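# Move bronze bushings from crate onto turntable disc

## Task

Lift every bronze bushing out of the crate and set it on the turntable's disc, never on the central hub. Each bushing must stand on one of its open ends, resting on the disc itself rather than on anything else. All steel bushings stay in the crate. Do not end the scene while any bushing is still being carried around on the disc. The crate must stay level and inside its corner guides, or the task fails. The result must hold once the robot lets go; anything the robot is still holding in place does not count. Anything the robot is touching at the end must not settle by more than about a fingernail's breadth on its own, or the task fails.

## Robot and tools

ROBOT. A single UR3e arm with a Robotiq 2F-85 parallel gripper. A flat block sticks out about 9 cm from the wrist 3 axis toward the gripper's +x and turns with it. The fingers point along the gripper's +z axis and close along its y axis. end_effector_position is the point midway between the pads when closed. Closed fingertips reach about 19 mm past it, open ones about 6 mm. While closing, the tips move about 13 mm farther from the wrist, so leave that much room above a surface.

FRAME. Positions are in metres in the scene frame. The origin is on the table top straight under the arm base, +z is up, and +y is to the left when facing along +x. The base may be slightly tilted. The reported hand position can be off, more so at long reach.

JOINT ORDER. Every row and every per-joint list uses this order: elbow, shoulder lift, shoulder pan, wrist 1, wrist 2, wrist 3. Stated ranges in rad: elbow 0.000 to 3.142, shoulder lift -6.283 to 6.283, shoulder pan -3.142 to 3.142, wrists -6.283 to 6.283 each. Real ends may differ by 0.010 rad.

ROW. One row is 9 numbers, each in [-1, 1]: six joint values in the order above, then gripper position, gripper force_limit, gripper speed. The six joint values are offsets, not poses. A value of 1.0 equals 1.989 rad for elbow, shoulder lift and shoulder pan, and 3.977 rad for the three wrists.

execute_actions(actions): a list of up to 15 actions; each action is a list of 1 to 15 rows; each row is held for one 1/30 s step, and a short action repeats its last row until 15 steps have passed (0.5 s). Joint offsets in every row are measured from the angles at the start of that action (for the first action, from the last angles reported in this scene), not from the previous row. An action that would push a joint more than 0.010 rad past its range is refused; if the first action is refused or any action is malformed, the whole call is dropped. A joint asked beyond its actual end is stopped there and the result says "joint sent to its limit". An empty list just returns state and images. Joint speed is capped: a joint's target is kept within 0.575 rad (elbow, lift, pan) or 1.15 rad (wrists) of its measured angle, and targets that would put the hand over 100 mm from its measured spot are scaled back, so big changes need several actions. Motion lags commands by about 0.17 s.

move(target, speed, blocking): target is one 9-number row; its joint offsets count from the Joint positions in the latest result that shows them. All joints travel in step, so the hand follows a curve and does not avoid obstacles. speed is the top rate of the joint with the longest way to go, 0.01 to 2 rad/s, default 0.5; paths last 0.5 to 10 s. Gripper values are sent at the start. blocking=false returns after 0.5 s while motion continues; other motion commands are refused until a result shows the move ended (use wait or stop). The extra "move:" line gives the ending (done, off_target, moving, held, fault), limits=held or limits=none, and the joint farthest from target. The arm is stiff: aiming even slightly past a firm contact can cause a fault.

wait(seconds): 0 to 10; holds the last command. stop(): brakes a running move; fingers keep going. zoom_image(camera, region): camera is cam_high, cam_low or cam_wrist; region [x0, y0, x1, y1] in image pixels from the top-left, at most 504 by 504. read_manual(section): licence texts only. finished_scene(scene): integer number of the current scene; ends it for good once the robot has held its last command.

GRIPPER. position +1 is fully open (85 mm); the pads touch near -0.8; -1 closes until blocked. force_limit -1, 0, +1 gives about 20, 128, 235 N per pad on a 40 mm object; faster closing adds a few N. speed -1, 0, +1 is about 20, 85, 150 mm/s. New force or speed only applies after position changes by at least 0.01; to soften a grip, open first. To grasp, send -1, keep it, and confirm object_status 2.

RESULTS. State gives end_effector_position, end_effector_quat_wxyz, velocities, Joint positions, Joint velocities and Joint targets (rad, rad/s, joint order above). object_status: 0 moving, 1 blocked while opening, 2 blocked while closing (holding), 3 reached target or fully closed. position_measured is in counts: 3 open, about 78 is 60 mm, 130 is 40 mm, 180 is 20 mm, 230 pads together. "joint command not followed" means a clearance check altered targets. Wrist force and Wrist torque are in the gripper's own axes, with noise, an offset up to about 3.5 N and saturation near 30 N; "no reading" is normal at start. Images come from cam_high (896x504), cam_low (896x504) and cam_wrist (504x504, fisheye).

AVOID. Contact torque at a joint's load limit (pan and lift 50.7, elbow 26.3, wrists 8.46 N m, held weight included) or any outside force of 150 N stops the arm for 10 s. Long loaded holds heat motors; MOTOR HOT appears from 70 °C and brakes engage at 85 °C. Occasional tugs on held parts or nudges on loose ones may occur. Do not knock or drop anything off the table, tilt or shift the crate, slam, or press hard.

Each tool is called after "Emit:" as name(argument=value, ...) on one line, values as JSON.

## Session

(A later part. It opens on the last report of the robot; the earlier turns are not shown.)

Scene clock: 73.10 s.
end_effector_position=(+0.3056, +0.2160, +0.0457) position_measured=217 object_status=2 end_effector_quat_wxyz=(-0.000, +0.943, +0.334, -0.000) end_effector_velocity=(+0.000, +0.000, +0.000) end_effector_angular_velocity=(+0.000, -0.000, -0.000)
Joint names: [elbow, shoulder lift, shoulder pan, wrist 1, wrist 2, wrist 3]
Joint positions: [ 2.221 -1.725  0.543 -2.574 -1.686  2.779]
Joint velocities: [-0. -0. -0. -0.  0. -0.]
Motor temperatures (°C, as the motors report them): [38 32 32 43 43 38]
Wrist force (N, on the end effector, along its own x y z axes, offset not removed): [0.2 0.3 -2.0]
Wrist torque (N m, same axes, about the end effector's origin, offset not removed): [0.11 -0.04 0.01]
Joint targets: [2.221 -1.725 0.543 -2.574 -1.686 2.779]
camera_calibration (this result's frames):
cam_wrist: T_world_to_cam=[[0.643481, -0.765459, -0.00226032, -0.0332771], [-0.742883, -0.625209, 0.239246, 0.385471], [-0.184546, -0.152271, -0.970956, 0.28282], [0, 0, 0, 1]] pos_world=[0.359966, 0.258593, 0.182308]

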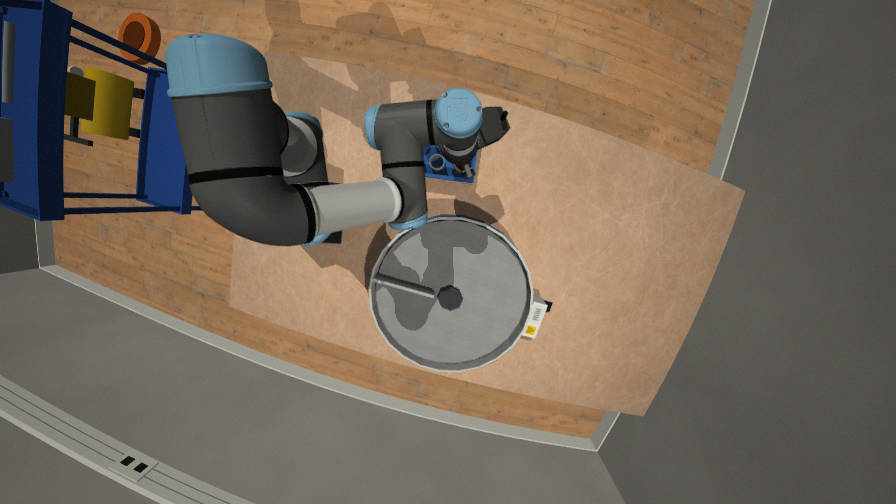

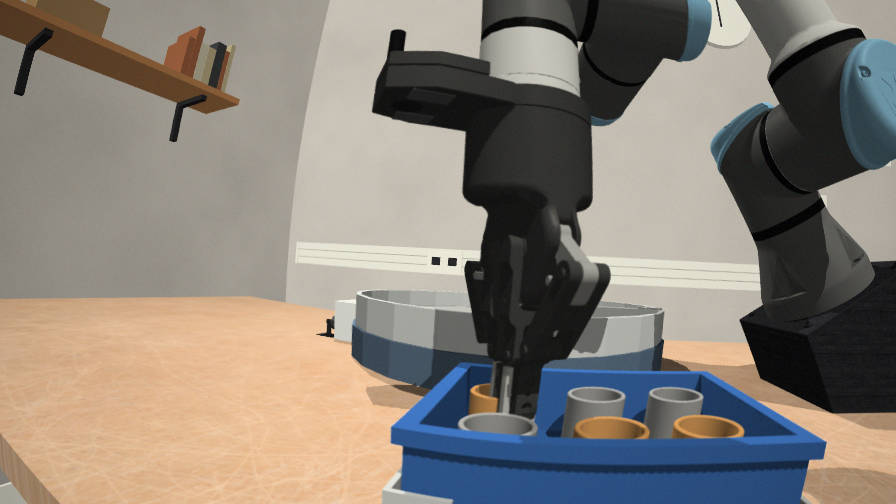

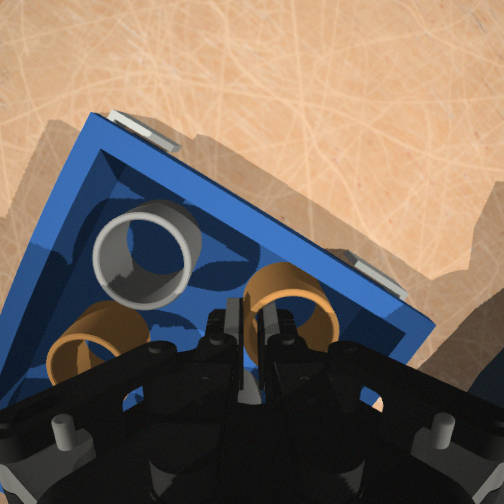

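Emit:
move(target=[-0.043,-0.079,0.013,0.062,-0.003,0,-1,-0.5,-0.6], speed=0.4)

Emit:
move(target=[-0.156,-0.135,-0.026,0.1705,0.009,0,-1,-0.5,-0.6], speed=0.8)

Emit:
move(target=[-0.062,0.009,-0.6365,0.06,0.1375,0,-1,-0.5,-0.6], speed=1)

Emit:
move(target=[0.12,0.056,0.076,-0.106,-0.013,0,-1,-0.5,-0.6])

Scene clock: 86.97 s.
end_effector_position=(+0.3052, +0.2162, +0.0905) position_measured=217 object_status=2 end_effector_quat_wxyz=(-0.000, +0.939, +0.345, -0.001) end_effector_velocity=(-0.000, +0.000, +0.000) end_effector_angular_velocity=(+0.000, +0.000, +0.001)
Joint names: [elbow, shoulder lift, shoulder pan, wrist 1, wrist 2, wrist 3]
Joint positions: [ 2.136 -1.882  0.569 -2.328 -1.698  2.779]
Joint velocities: [-0.001 -0.001  0.001  0.002 -0.    -0.   ]
Motor temperatures (°C, as the motors report them): [38 32 32 43 43 38]
Wrist force (N, on the end effector, along its own x y z axes, offset not removed): [0.4 2.0 1.1]
Wrist torque (N m, same axes, about the end effector's origin, offset not removed): [0.27 -0.11 0.02]
Joint targets: [2.136 -1.882 0.569 -2.328 -1.698 2.779]
move: done; limits=none; farthest joint: the wrist 1, 0.001 radians from its target (0.247 radians at the start)
camera_calibration (this result's frames):
cam_wrist: T_world_to_cam=[[0.660848, -0.750513, -0.00327, -0.0412416], [-0.728039, -0.642106, 0.240122, 0.373664], [-0.182314, -0.156303, -0.970737, 0.326412], [0, 0, 0, 1]] pos_world=[0.358806, 0.259999, 0.227]

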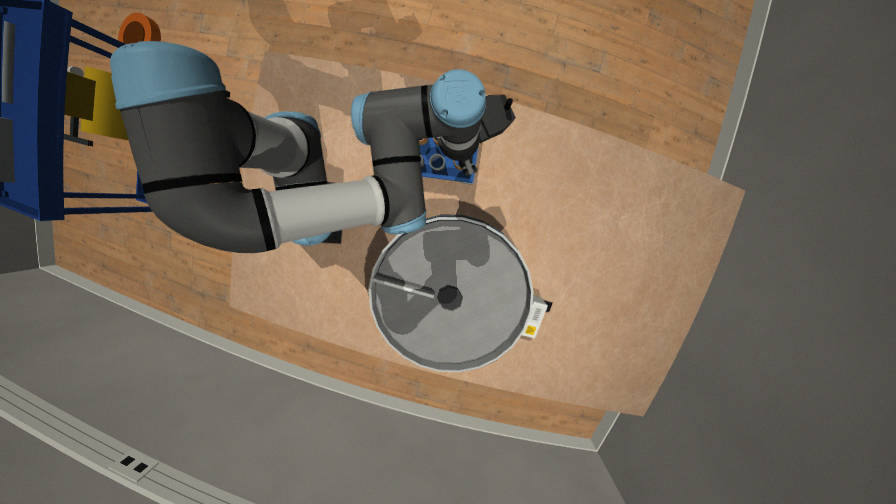

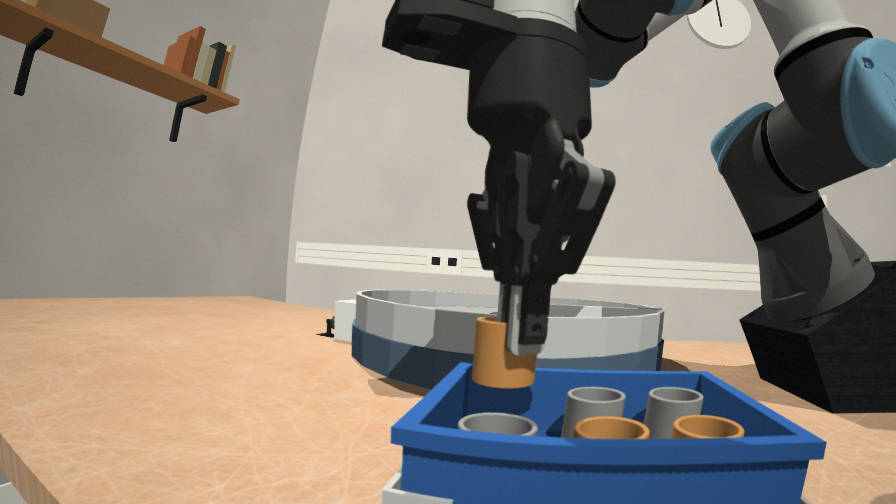

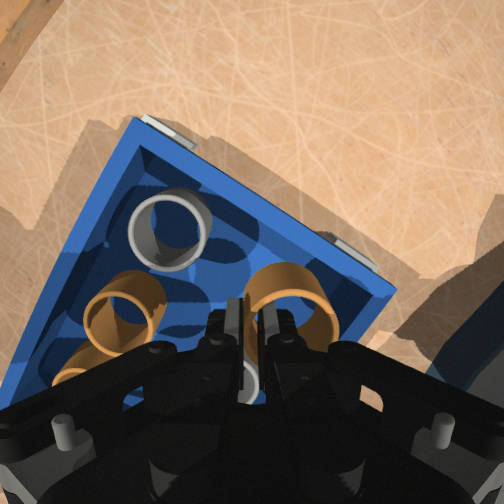

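Scene clock: 88.57 s.
end_effector_position=(+0.2810, +0.1899, +0.1908) position_measured=217 object_status=2 end_effector_quat_wxyz=(-0.007, +0.943, +0.328, -0.053) end_effector_velocity=(-0.000, -0.001, +0.000) end_effector_angular_velocity=(-0.002, +0.000, -0.002)
Joint names: [elbow, shoulder lift, shoulder pan, wrist 1, wrist 2, wrist 3]
Joint positions: [ 1.826 -2.15   0.517 -1.65  -1.662  2.779]
Joint velocities: [-0.    -0.001 -0.002  0.002 -0.     0.   ]
Motor temperatures (°C, as the motors report them): [38 32 32 43 43 38]
Wrist force (N, on the end effector, along its own x y z axes, offset not removed): [0.4 1.4 0.6]
Wrist torque (N m, same axes, about the end effector's origin, offset not removed): [0.20 -0.04 0.03]
Joint targets: [1.826 -2.151 0.517 -1.650 -1.662 2.779]
move: done; limits=none; farthest joint: the shoulder pan, 0.000 radians from its target (0.052 radians at the start)
camera_calibration (this result's frames):
cam_wrist: T_world_to_cam=[[0.631057, -0.773978, -0.052196, -0.022483], [-0.721084, -0.610077, 0.328395, 0.290169], [-0.286014, -0.169599, -0.943097, 0.441679], [0, 0, 0, 1]] pos_world=[0.349751, 0.234532, 0.320082]

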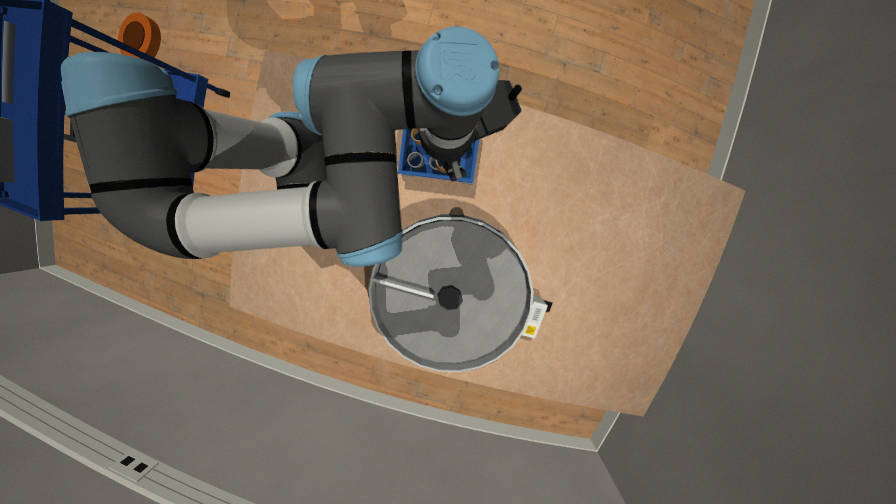

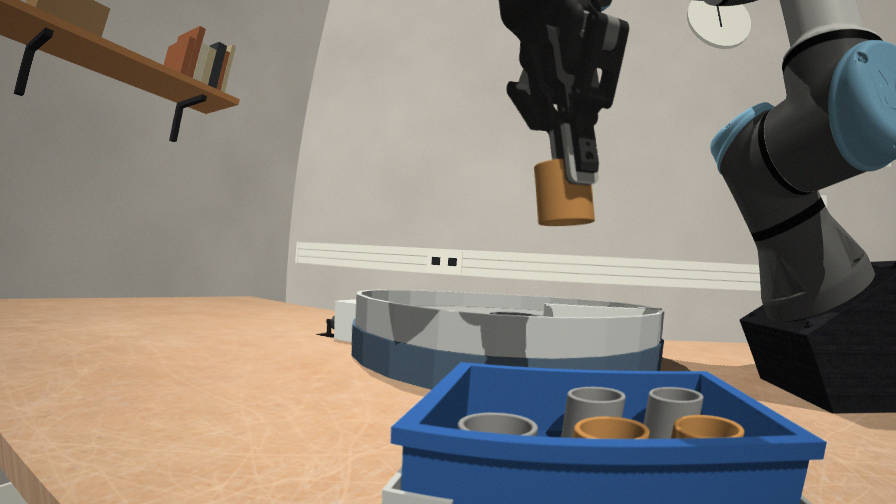

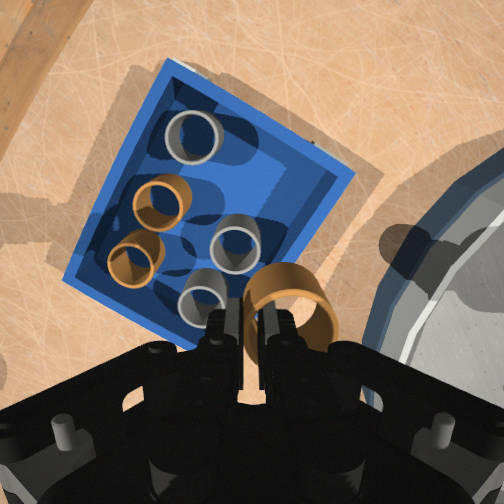

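Scene clock: 90.60 s.
end_effector_position=(+0.4005, -0.0155, +0.1659) position_measured=217 object_status=2 end_effector_quat_wxyz=(-0.004, +0.966, -0.257, +0.001) end_effector_velocity=(+0.000, -0.001, +0.000) end_effector_angular_velocity=(-0.002, -0.002, -0.003)
Joint names: [elbow, shoulder lift, shoulder pan, wrist 1, wrist 2, wrist 3]
Joint positions: [ 1.703 -2.133 -0.748 -1.411 -1.115  2.779]
Joint velocities: [-0.001 -0.    -0.004  0.     0.001  0.   ]
Motor temperatures (°C, as the motors report them): [38 32 32 43 43 38]
Wrist force (N, on the end effector, along its own x y z axes, offset not removed): [0.5 1.9 1.3]
Wrist torque (N m, same axes, about the end effector's origin, offset not removed): [0.26 -0.11 -0.01]
Joint targets: [1.702 -2.133 -0.748 -1.411 -1.115 2.779]
move: done; limits=none; farthest joint: the shoulder pan, 0.001 radians from its target (1.266 radians at the start)
camera_calibration (this result's frames):
cam_wrist: T_world_to_cam=[[-0.480396, -0.876985, -0.0108089, 0.178454], [-0.852982, 0.464309, 0.238409, 0.343619], [-0.204062, 0.12375, -0.971105, 0.393936], [0, 0, 0, 1]] pos_world=[0.459217, -0.0517933, 0.30256]

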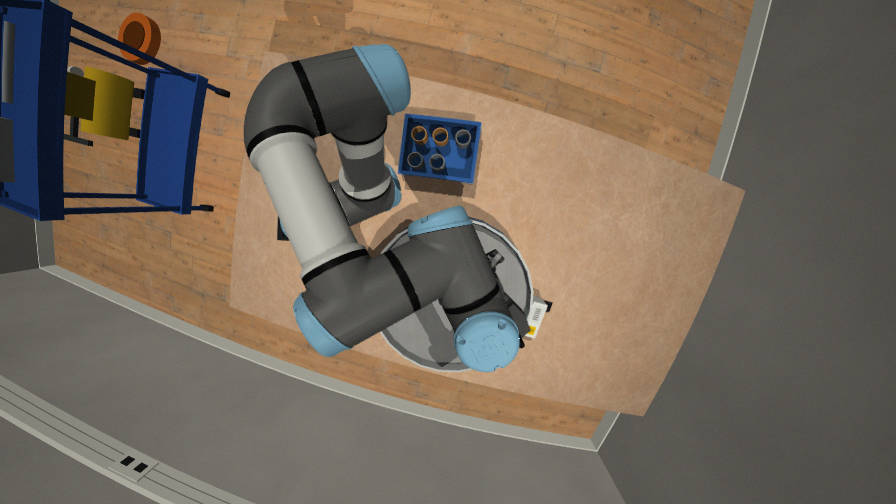

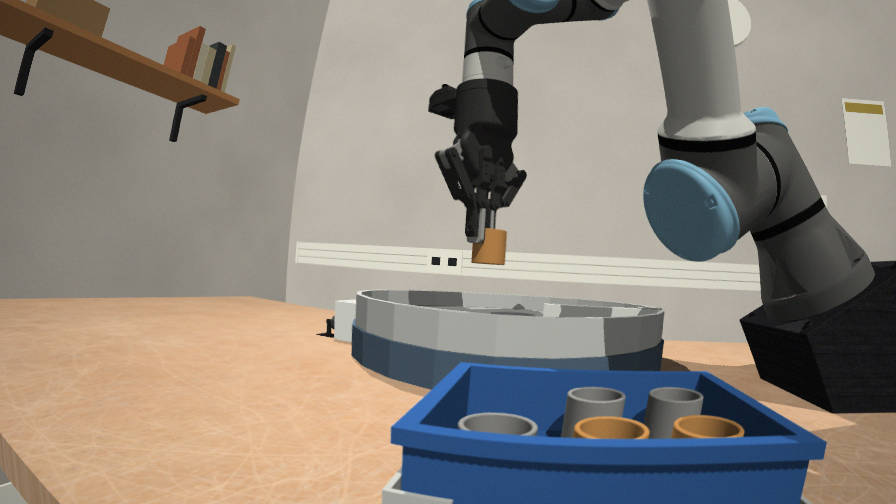

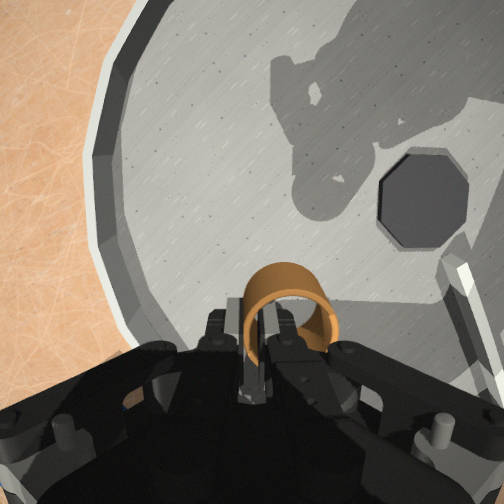

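Scene clock: 92.10 s.
end_effector_position=(+0.4025, -0.0205, +0.1040) position_measured=217 object_status=2 end_effector_quat_wxyz=(-0.000, +0.984, -0.178, +0.002) end_effector_velocity=(+0.000, -0.000, -0.000) end_effector_angular_velocity=(-0.000, -0.000, +0.001)
Joint names: [elbow, shoulder lift, shoulder pan, wrist 1, wrist 2, wrist 3]
Joint positions: [ 1.941 -2.021 -0.597 -1.833 -1.167  2.779]
Joint velocities: [ 0.001  0.001  0.001 -0.002 -0.     0.   ]
Motor temperatures (°C, as the motors report them): [38 32 32 43 43 38]
Wrist force (N, on the end effector, along its own x y z axes, offset not removed): [1.3 1.3 1.0]
Wrist torque (N m, same axes, about the end effector's origin, offset not removed): [0.10 -0.23 0.03]
Joint targets: [1.941 -2.021 -0.597 -1.833 -1.167 2.779]
move: done; limits=none; farthest joint: the elbow, 0.001 radians from its target (0.239 radians at the start)
camera_calibration (this result's frames):
cam_wrist: T_world_to_cam=[[-0.333919, -0.942597, -0.00305742, 0.113257], [-0.916359, 0.32386, 0.235372, 0.385385], [-0.220871, 0.0813967, -0.971901, 0.340779], [0, 0, 0, 1]] pos_world=[0.466237, -0.0457934, 0.240841]

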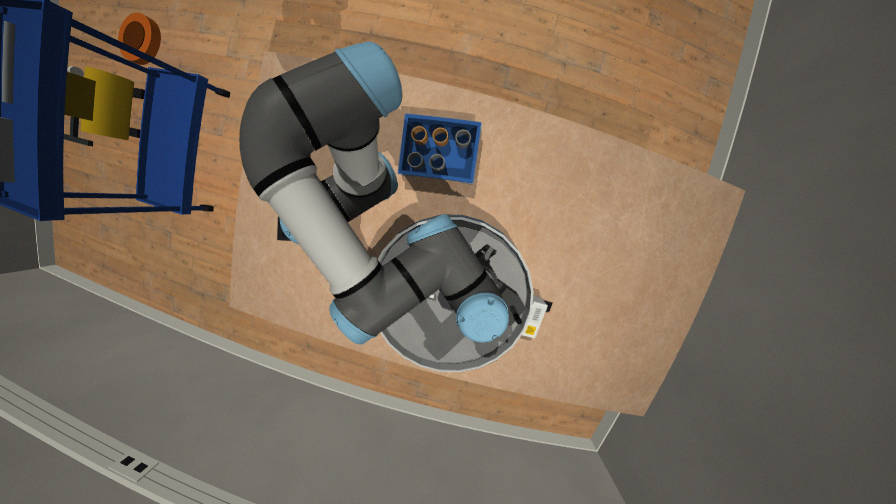

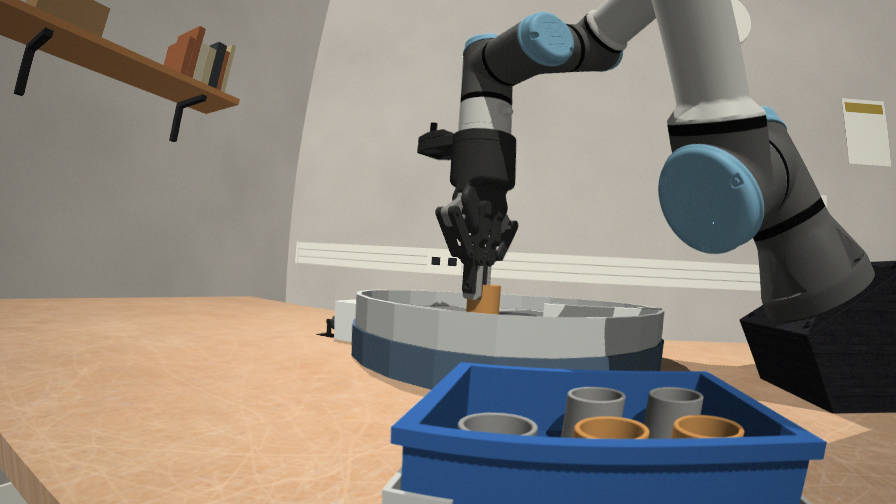

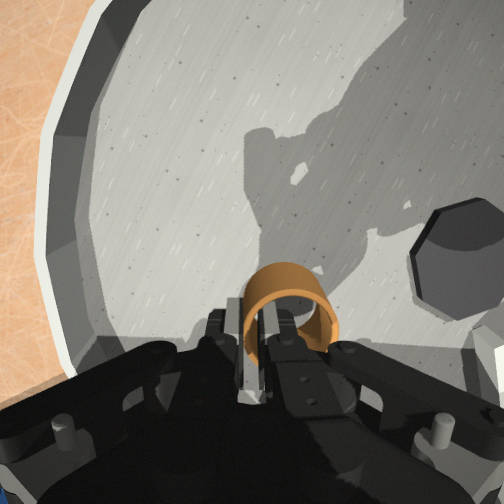

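Emit:
move(target=[0.0216,0.014,0.0126,-0.0196,-0.0025,0,-1,-0.5,-0.6], speed=0.1)

Scene clock: 112.67 s.
end_effector_position=(+0.4010, -0.0201, +0.0911) position_measured=217 object_status=2 end_effector_quat_wxyz=(-0.000, +0.986, -0.166, +0.001) end_effector_velocity=(-0.000, +0.001, -0.001) end_effector_angular_velocity=(+0.001, +0.000, +0.002)
Joint names: [elbow, shoulder lift, shoulder pan, wrist 1, wrist 2, wrist 3]
Joint positions: [ 1.984 -1.994 -0.572 -1.91  -1.177  2.779]
Joint velocities: [ 0.001  0.002  0.002 -0.002  0.     0.   ]
Motor temperatures (°C, as the motors report them): [38 32 32 43 43 38]
Wrist force (N, on the end effector, along its own x y z axes, offset not removed): [-10.3 3.5 -30.0]
Wrist torque (N m, same axes, about the end effector's origin, offset not removed): [0.14 -0.22 0.00]
Joint targets: [1.984 -1.993 -0.572 -1.911 -1.177 2.779]
move: done; limits=none; farthest joint: the shoulder pan, 0.000 radians from its target (0.025 radians at the start)
camera_calibration (this result's frames):
cam_wrist: T_world_to_cam=[[-0.310774, -0.95048, -0.00257306, 0.103654], [-0.923341, 0.301256, 0.238088, 0.388991], [-0.225523, 0.0763674, -0.97124, 0.329568], [0, 0, 0, 1]] pos_world=[0.46571, -0.0438334, 0.227742]

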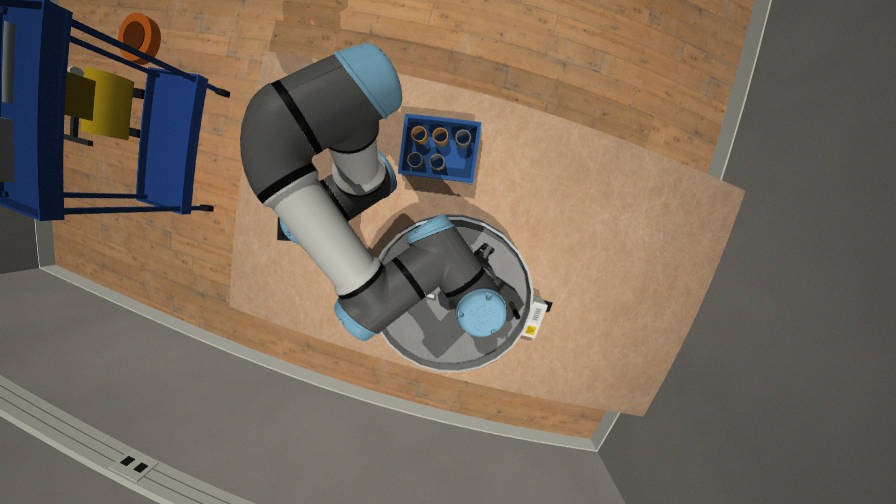

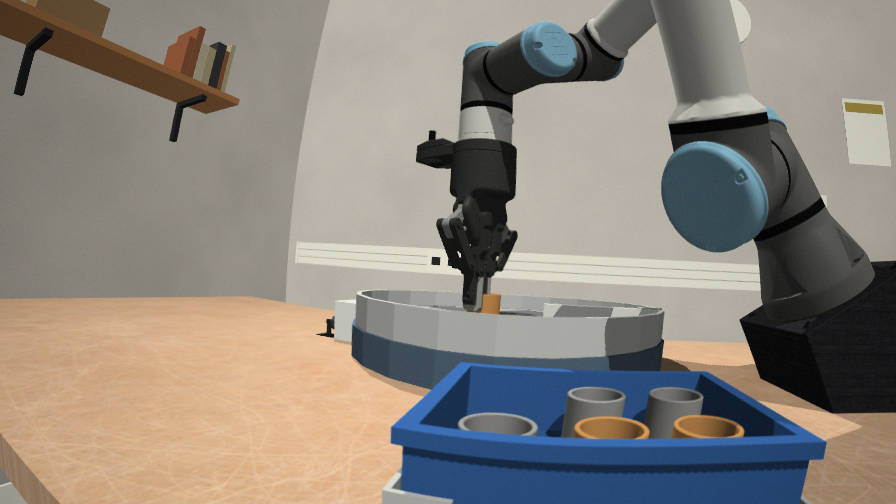

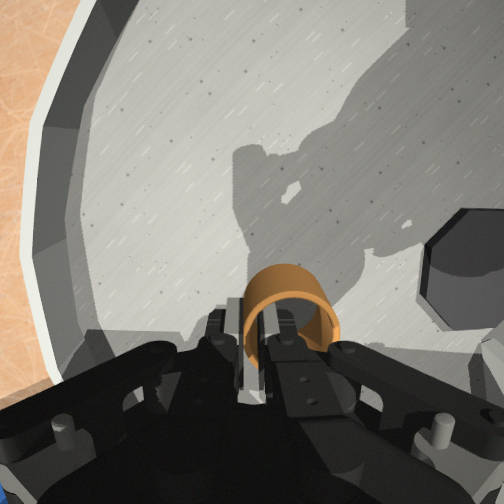

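Emit:
execute_actions(actions=[[[-0.003,-0.0025,-0.002,0.003,0,0,-1,-0.5,-0.6]],[[0,0,0,0,0,0,-0.35,0,0.5]],[[-0.04,-0.026,-0.024,0.036,0.004,0,-0.35,0,0]],[[-0.06,-0.03,-0.035,0.05,0.007,0,-0.35,0,0]],[[-0.04,-0.015,-0.03,0.04,0.005,0,-0.35,0,0]]])

Scene clock: 119.13 s.
end_effector_position=(+0.3995, -0.0145, +0.1663) position_measured=173 object_status=3 end_effector_quat_wxyz=(-0.005, +0.966, -0.258, +0.001) end_effector_velocity=(-0.001, +0.001, +0.002) end_effector_angular_velocity=(+0.003, +0.002, -0.011)
Joint names: [elbow, shoulder lift, shoulder pan, wrist 1, wrist 2, wrist 3]
Joint positions: [ 1.704 -2.138 -0.75  -1.405 -1.114  2.779]
Joint velocities: [-0.011 -0.004 -0.008  0.022  0.003  0.   ]
Motor temperatures (°C, as the motors report them): [38 32 32 43 43 38]
Wrist force (N, on the end effector, along its own x y z axes, offset not removed): [0.3 1.3 0.1]
Wrist torque (N m, same axes, about the end effector's origin, offset not removed): [0.14 -0.08 -0.01]
Joint targets: [1.703 -2.138 -0.751 -1.403 -1.114 2.779]
camera_calibration (this result's frames):
cam_wrist: T_world_to_cam=[[-0.483248, -0.875404, -0.0118399, 0.18022], [-0.851377, 0.466747, 0.239385, 0.341508], [-0.204032, 0.125762, -0.970853, 0.393908], [0, 0, 0, 1]] pos_world=[0.458213, -0.0511715, 0.302809]

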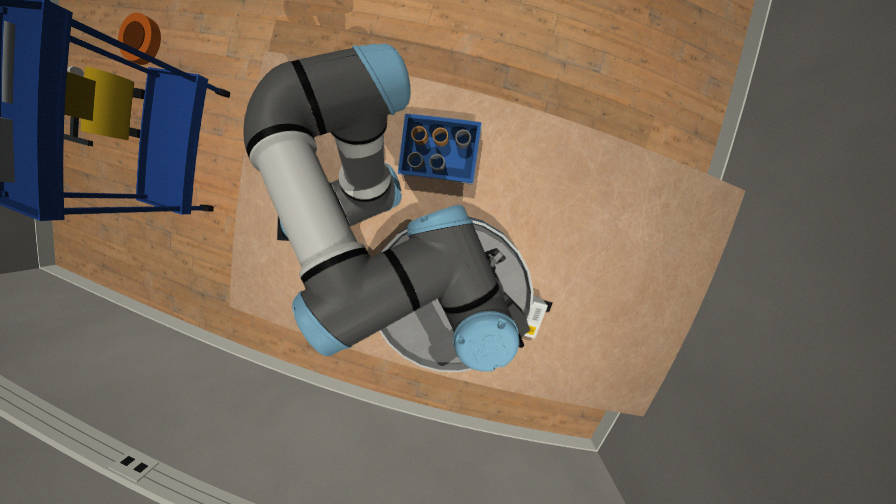

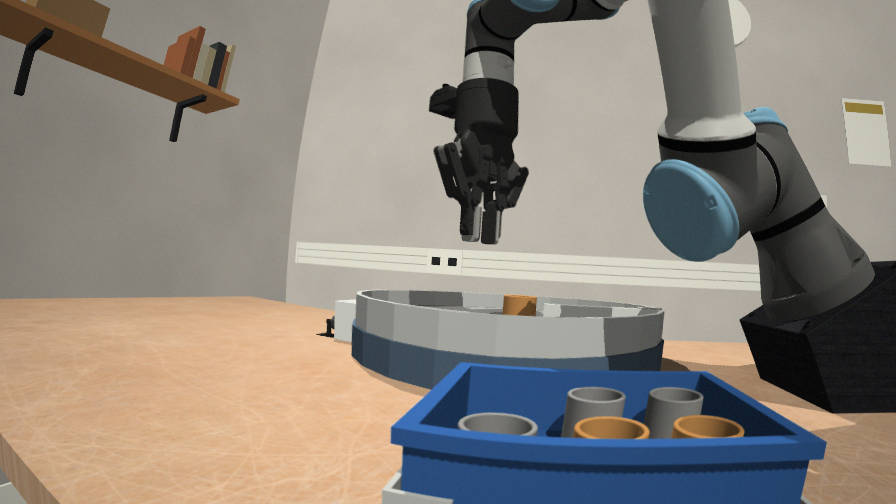

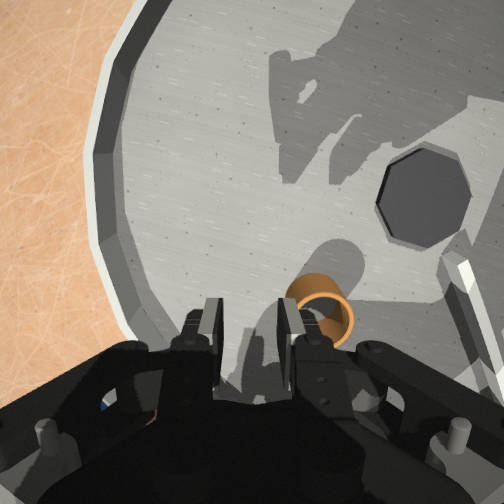

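Emit:
move(target=[0.0613,-0.0065,0.637,-0.0616,-0.138,0,-0.35,0,0], speed=1.0)

Emit:
execute_actions(actions=[[[0.085,0.073,0.069,-0.087,-0.018,0,-0.35,0,0]],[[0.085,0.073,0.069,-0.087,-0.017,0,-0.35,0,0]],[[0,0,0,0,0,0,-0.35,0,0]]])

Scene clock: 133.23 s.
end_effector_position=(+0.2813, +0.1894, +0.1908) position_measured=173 object_status=3 end_effector_quat_wxyz=(-0.007, +0.944, +0.327, -0.053) end_effector_velocity=(-0.000, +0.000, +0.000) end_effector_angular_velocity=(+0.001, -0.001, +0.003)
Joint names: [elbow, shoulder lift, shoulder pan, wrist 1, wrist 2, wrist 3]
Joint positions: [ 1.826 -2.151  0.516 -1.65  -1.663  2.779]
Joint velocities: [-0.001 -0.     0.003 -0.    -0.001 -0.   ]
Motor temperatures (°C, as the motors report them): [38 32 32 43 43 38]
Wrist force (N, on the end effector, along its own x y z axes, offset not removed): [1.6 1.4 0.1]
Wrist torque (N m, same axes, about the end effector's origin, offset not removed): [0.23 -0.27 0.02]
Joint targets: [1.826 -2.151 0.516 -1.650 -1.663 2.779]
move: done; limits=none; farthest joint: the shoulder pan, 0.001 radians from its target (1.268 radians at the start)
camera_calibration (this result's frames):
cam_wrist: T_world_to_cam=[[0.630159, -0.7748, -0.0508327, -0.0229076], [-0.721971, -0.608769, 0.328875, 0.290011], [-0.285758, -0.170544, -0.943004, 0.441768], [0, 0, 0, 1]] pos_world=[0.350054, 0.234142, 0.320047]

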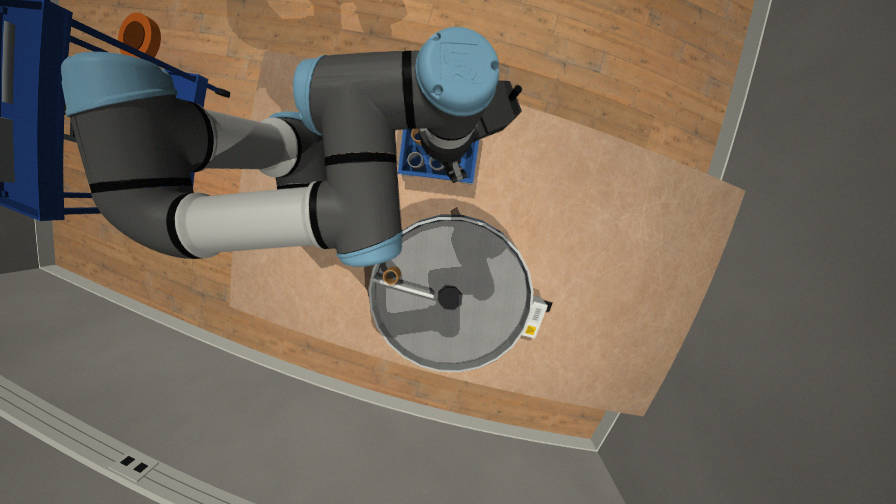

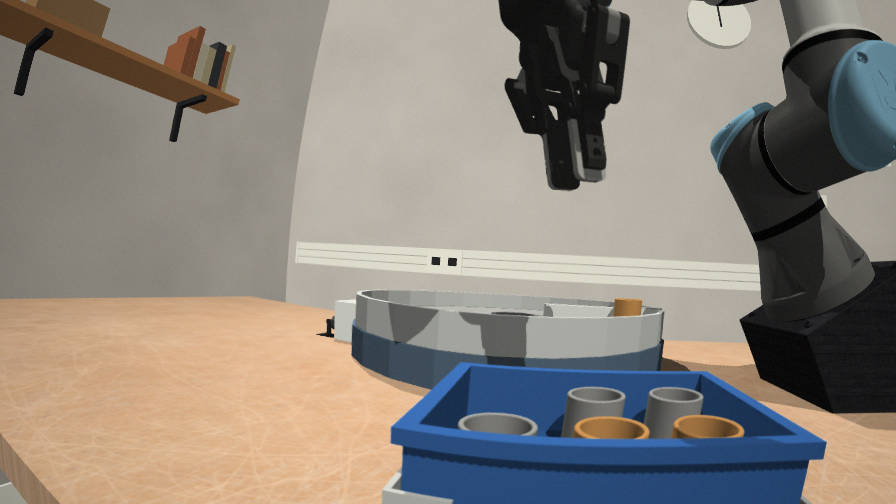

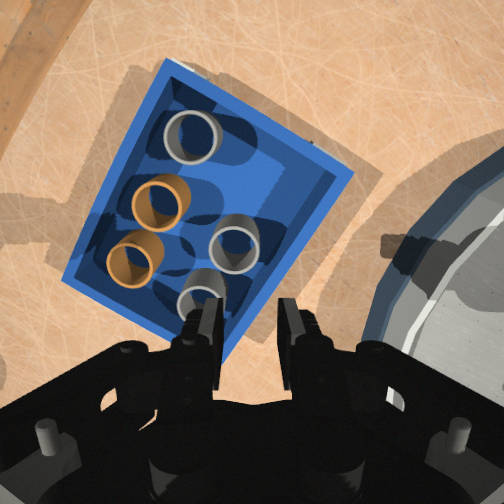

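Scene clock: 134.73 s.
end_effector_position=(+0.2620, +0.2440, +0.1019) position_measured=173 object_status=3 end_effector_quat_wxyz=(-0.000, +0.901, +0.435, -0.002) end_effector_velocity=(+0.000, -0.001, -0.000) end_effector_angular_velocity=(-0.001, +0.000, -0.001)
Joint names: [elbow, shoulder lift, shoulder pan, wrist 1, wrist 2, wrist 3]
Joint positions: [ 2.158 -1.865  0.786 -2.33  -1.8    2.779]
Joint velocities: [ 0.001 -0.001 -0.002  0.001 -0.    -0.   ]
Motor temperatures (°C, as the motors report them): [38 32 32 43 43 38]
Wrist force (N, on the end effector, along its own x y z axes, offset not removed): [0.5 1.3 0.3]
Wrist torque (N m, same axes, about the end effector's origin, offset not removed): [0.16 -0.13 0.00]
Joint targets: [2.158 -1.865 0.786 -2.330 -1.800 2.779]
camera_calibration (this result's frames):
cam_wrist: T_world_to_cam=[[0.793917, -0.608016, -0.00364007, -0.0614344], [-0.589213, -0.770815, 0.242222, 0.35215], [-0.150081, -0.190159, -0.970214, 0.333742], [0, 0, 0, 1]] pos_world=[0.306354, 0.297554, 0.238279]

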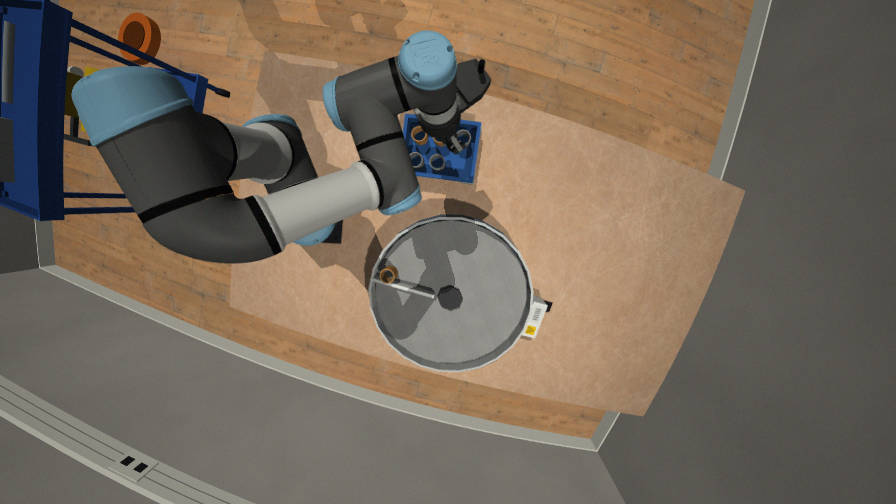

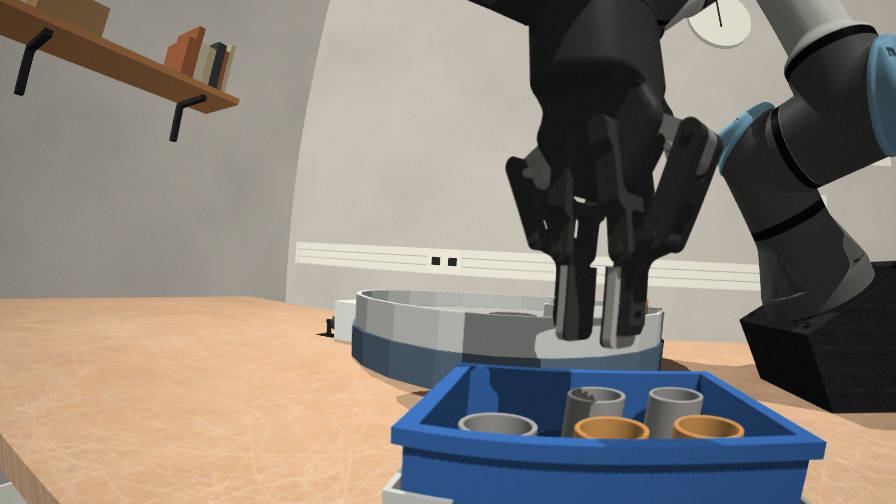

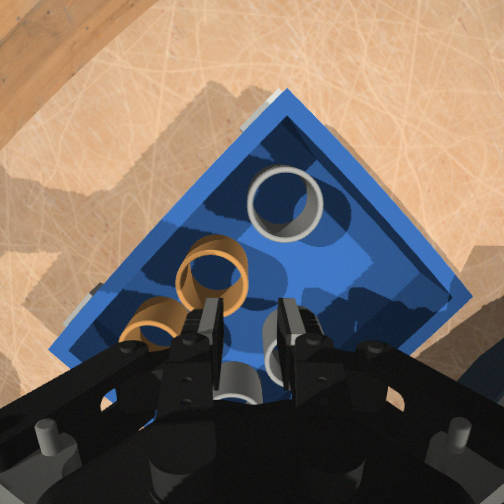

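Emit:
execute_actions(actions=[[[-0.02,0.019,0.0095,0,0,0,-0.35,0,0]],[[0.0265,0.049,-0.0135,-0.039,0.002,0,-0.35,0,0]],[[0,0,0,0,0,0,-0.35,0,0]]])

Scene clock: 148.13 s.
end_effector_position=(+0.2682, +0.2544, +0.0737) position_measured=173 object_status=3 end_effector_quat_wxyz=(-0.002, +0.902, +0.431, +0.000) end_effector_velocity=(-0.000, +0.001, +0.000) end_effector_angular_velocity=(+0.001, -0.001, +0.001)
Joint names: [elbow, shoulder lift, shoulder pan, wrist 1, wrist 2, wrist 3]
Joint positions: [ 2.171 -1.732  0.778 -2.483 -1.792  2.779]
Joint velocities: [-0.001 -0.     0.002  0.     0.     0.   ]
Motor temperatures (°C, as the motors report them): [38 32 32 43 43 38]
Wrist force (N, on the end effector, along its own x y z axes, offset not removed): [0.1 1.7 -0.4]
Wrist torque (N m, same axes, about the end effector's origin, offset not removed): [0.28 -0.09 0.01]
Joint targets: [2.171 -1.732 0.778 -2.483 -1.792 2.779]
camera_calibration (this result's frames):
cam_wrist: T_world_to_cam=[[0.788809, -0.614611, -0.00579211, -0.0568569], [-0.59616, -0.767353, 0.236141, 0.372109], [-0.149579, -0.182817, -0.971702, 0.307407], [0, 0, 0, 1]] pos_world=[0.312667, 0.306793, 0.210509]

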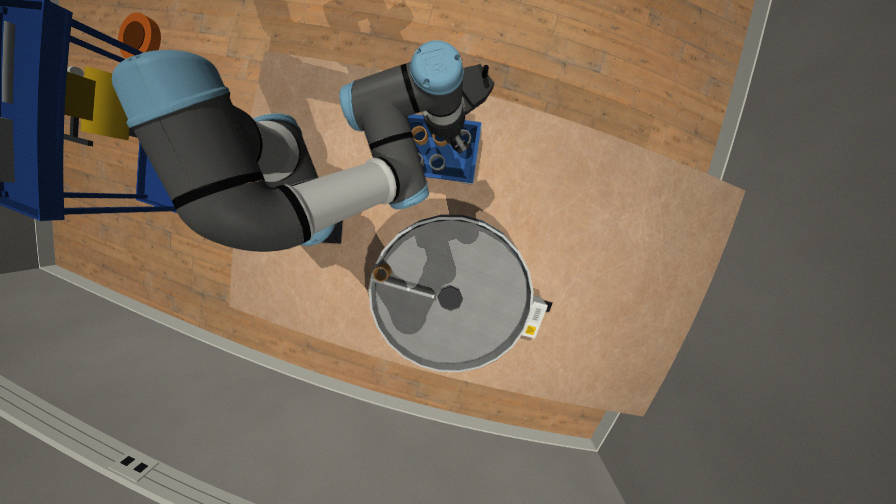

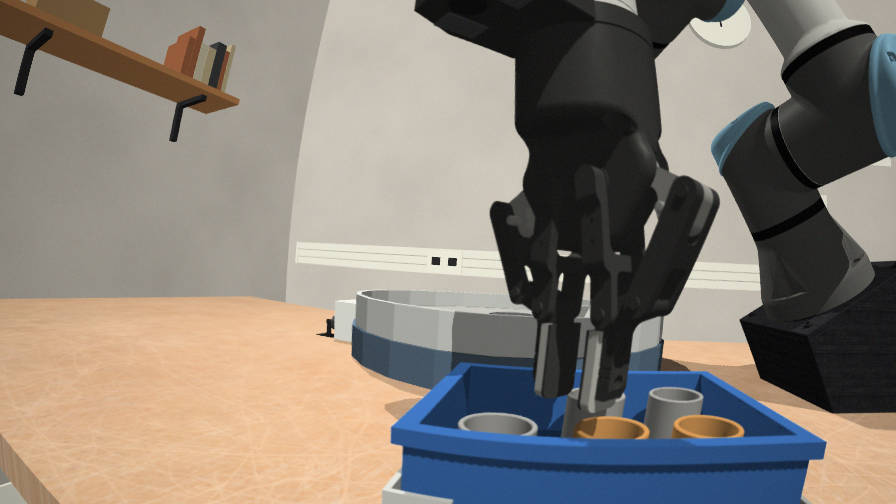

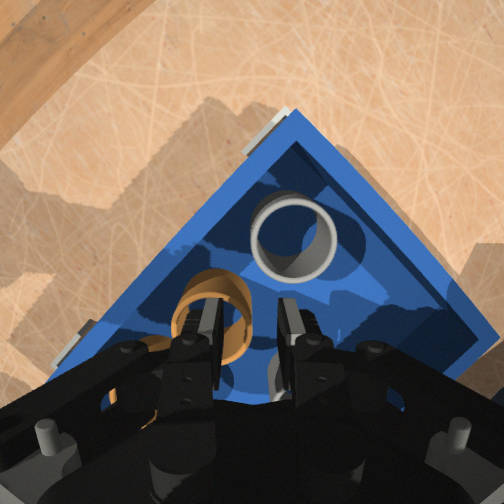

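Emit:
move(target=[0.027,0.049,-0.014,-0.0395,0.0028,0,-0.35,0,0], speed=0.12)

Scene clock: 164.90 s.
end_effector_position=(+0.2714, +0.2561, +0.0602) position_measured=173 object_status=3 end_effector_quat_wxyz=(-0.003, +0.906, +0.423, +0.007) end_effector_velocity=(+0.000, -0.000, -0.000) end_effector_angular_velocity=(-0.001, -0.000, -0.001)
Joint names: [elbow, shoulder lift, shoulder pan, wrist 1, wrist 2, wrist 3]
Joint positions: [ 2.196 -1.681  0.764 -2.576 -1.785  2.779]
Joint velocities: [ 0.    -0.    -0.001  0.    -0.     0.   ]
Motor temperatures (°C, as the motors report them): [38 32 32 43 43 38]
Wrist force (N, on the end effector, along its own x y z axes, offset not removed): [7.8 -0.6 -30.0]
Wrist torque (N m, same axes, about the end effector's origin, offset not removed): [0.89 0.17 0.12]
Joint targets: [2.199 -1.679 0.763 -2.572 -1.786 2.779]
TORQUE FAULT: the external load on the wrist 1 reached its load limit, and the arm stopped for 10 seconds. That time counts as 20 of the actions that you can send in this scene. The arm's remaining commands of this call were not run. The arm holds where it stopped, with its grip as last carried out, and accepts commands again: back off and push less far. The arm stops again, at the same cost, whenever a joint's load reaches its limit.
move: fault; limits=none; farthest joint: the wrist 1, 0.064 radians from its target (0.157 radians at the start)
camera_calibration (this result's frames):
cam_wrist: T_world_to_cam=[[0.778782, -0.627292, -0.00180009, -0.0527444], [-0.611056, -0.759266, 0.223888, 0.381185], [-0.14181, -0.17326, -0.974613, 0.290697], [0, 0, 0, 1]] pos_world=[0.315225, 0.306701, 0.197879]

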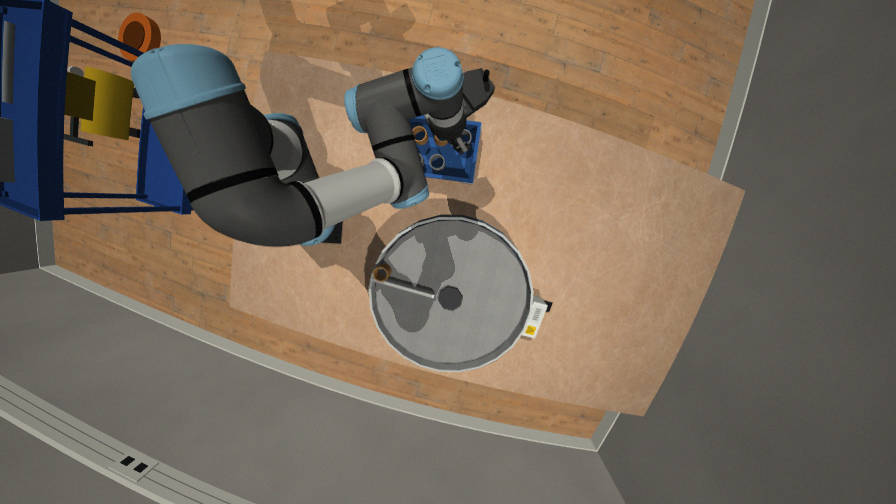

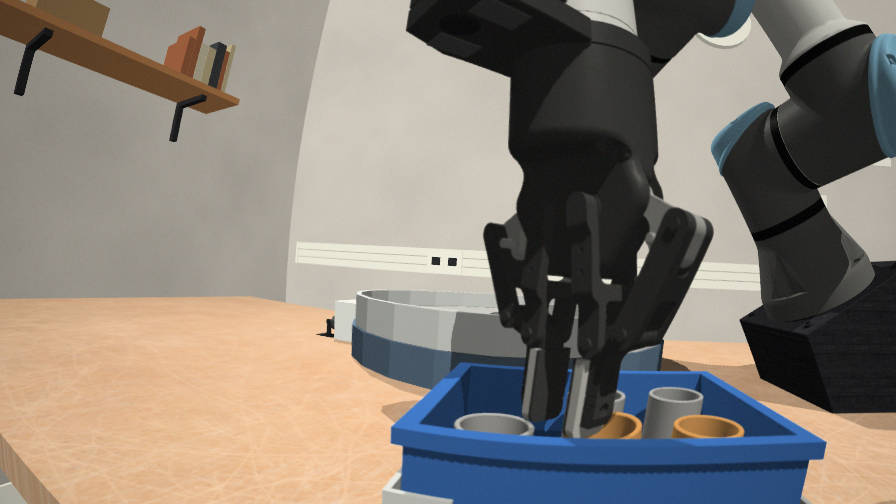

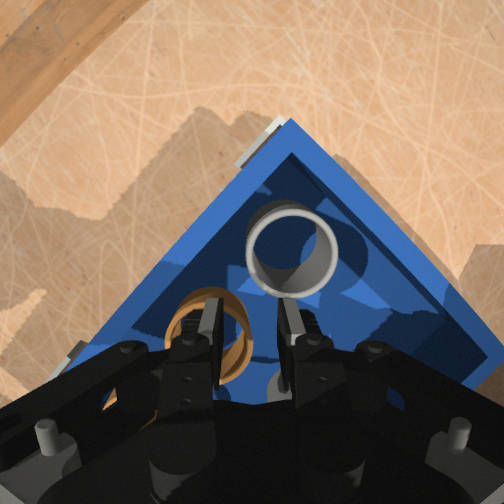

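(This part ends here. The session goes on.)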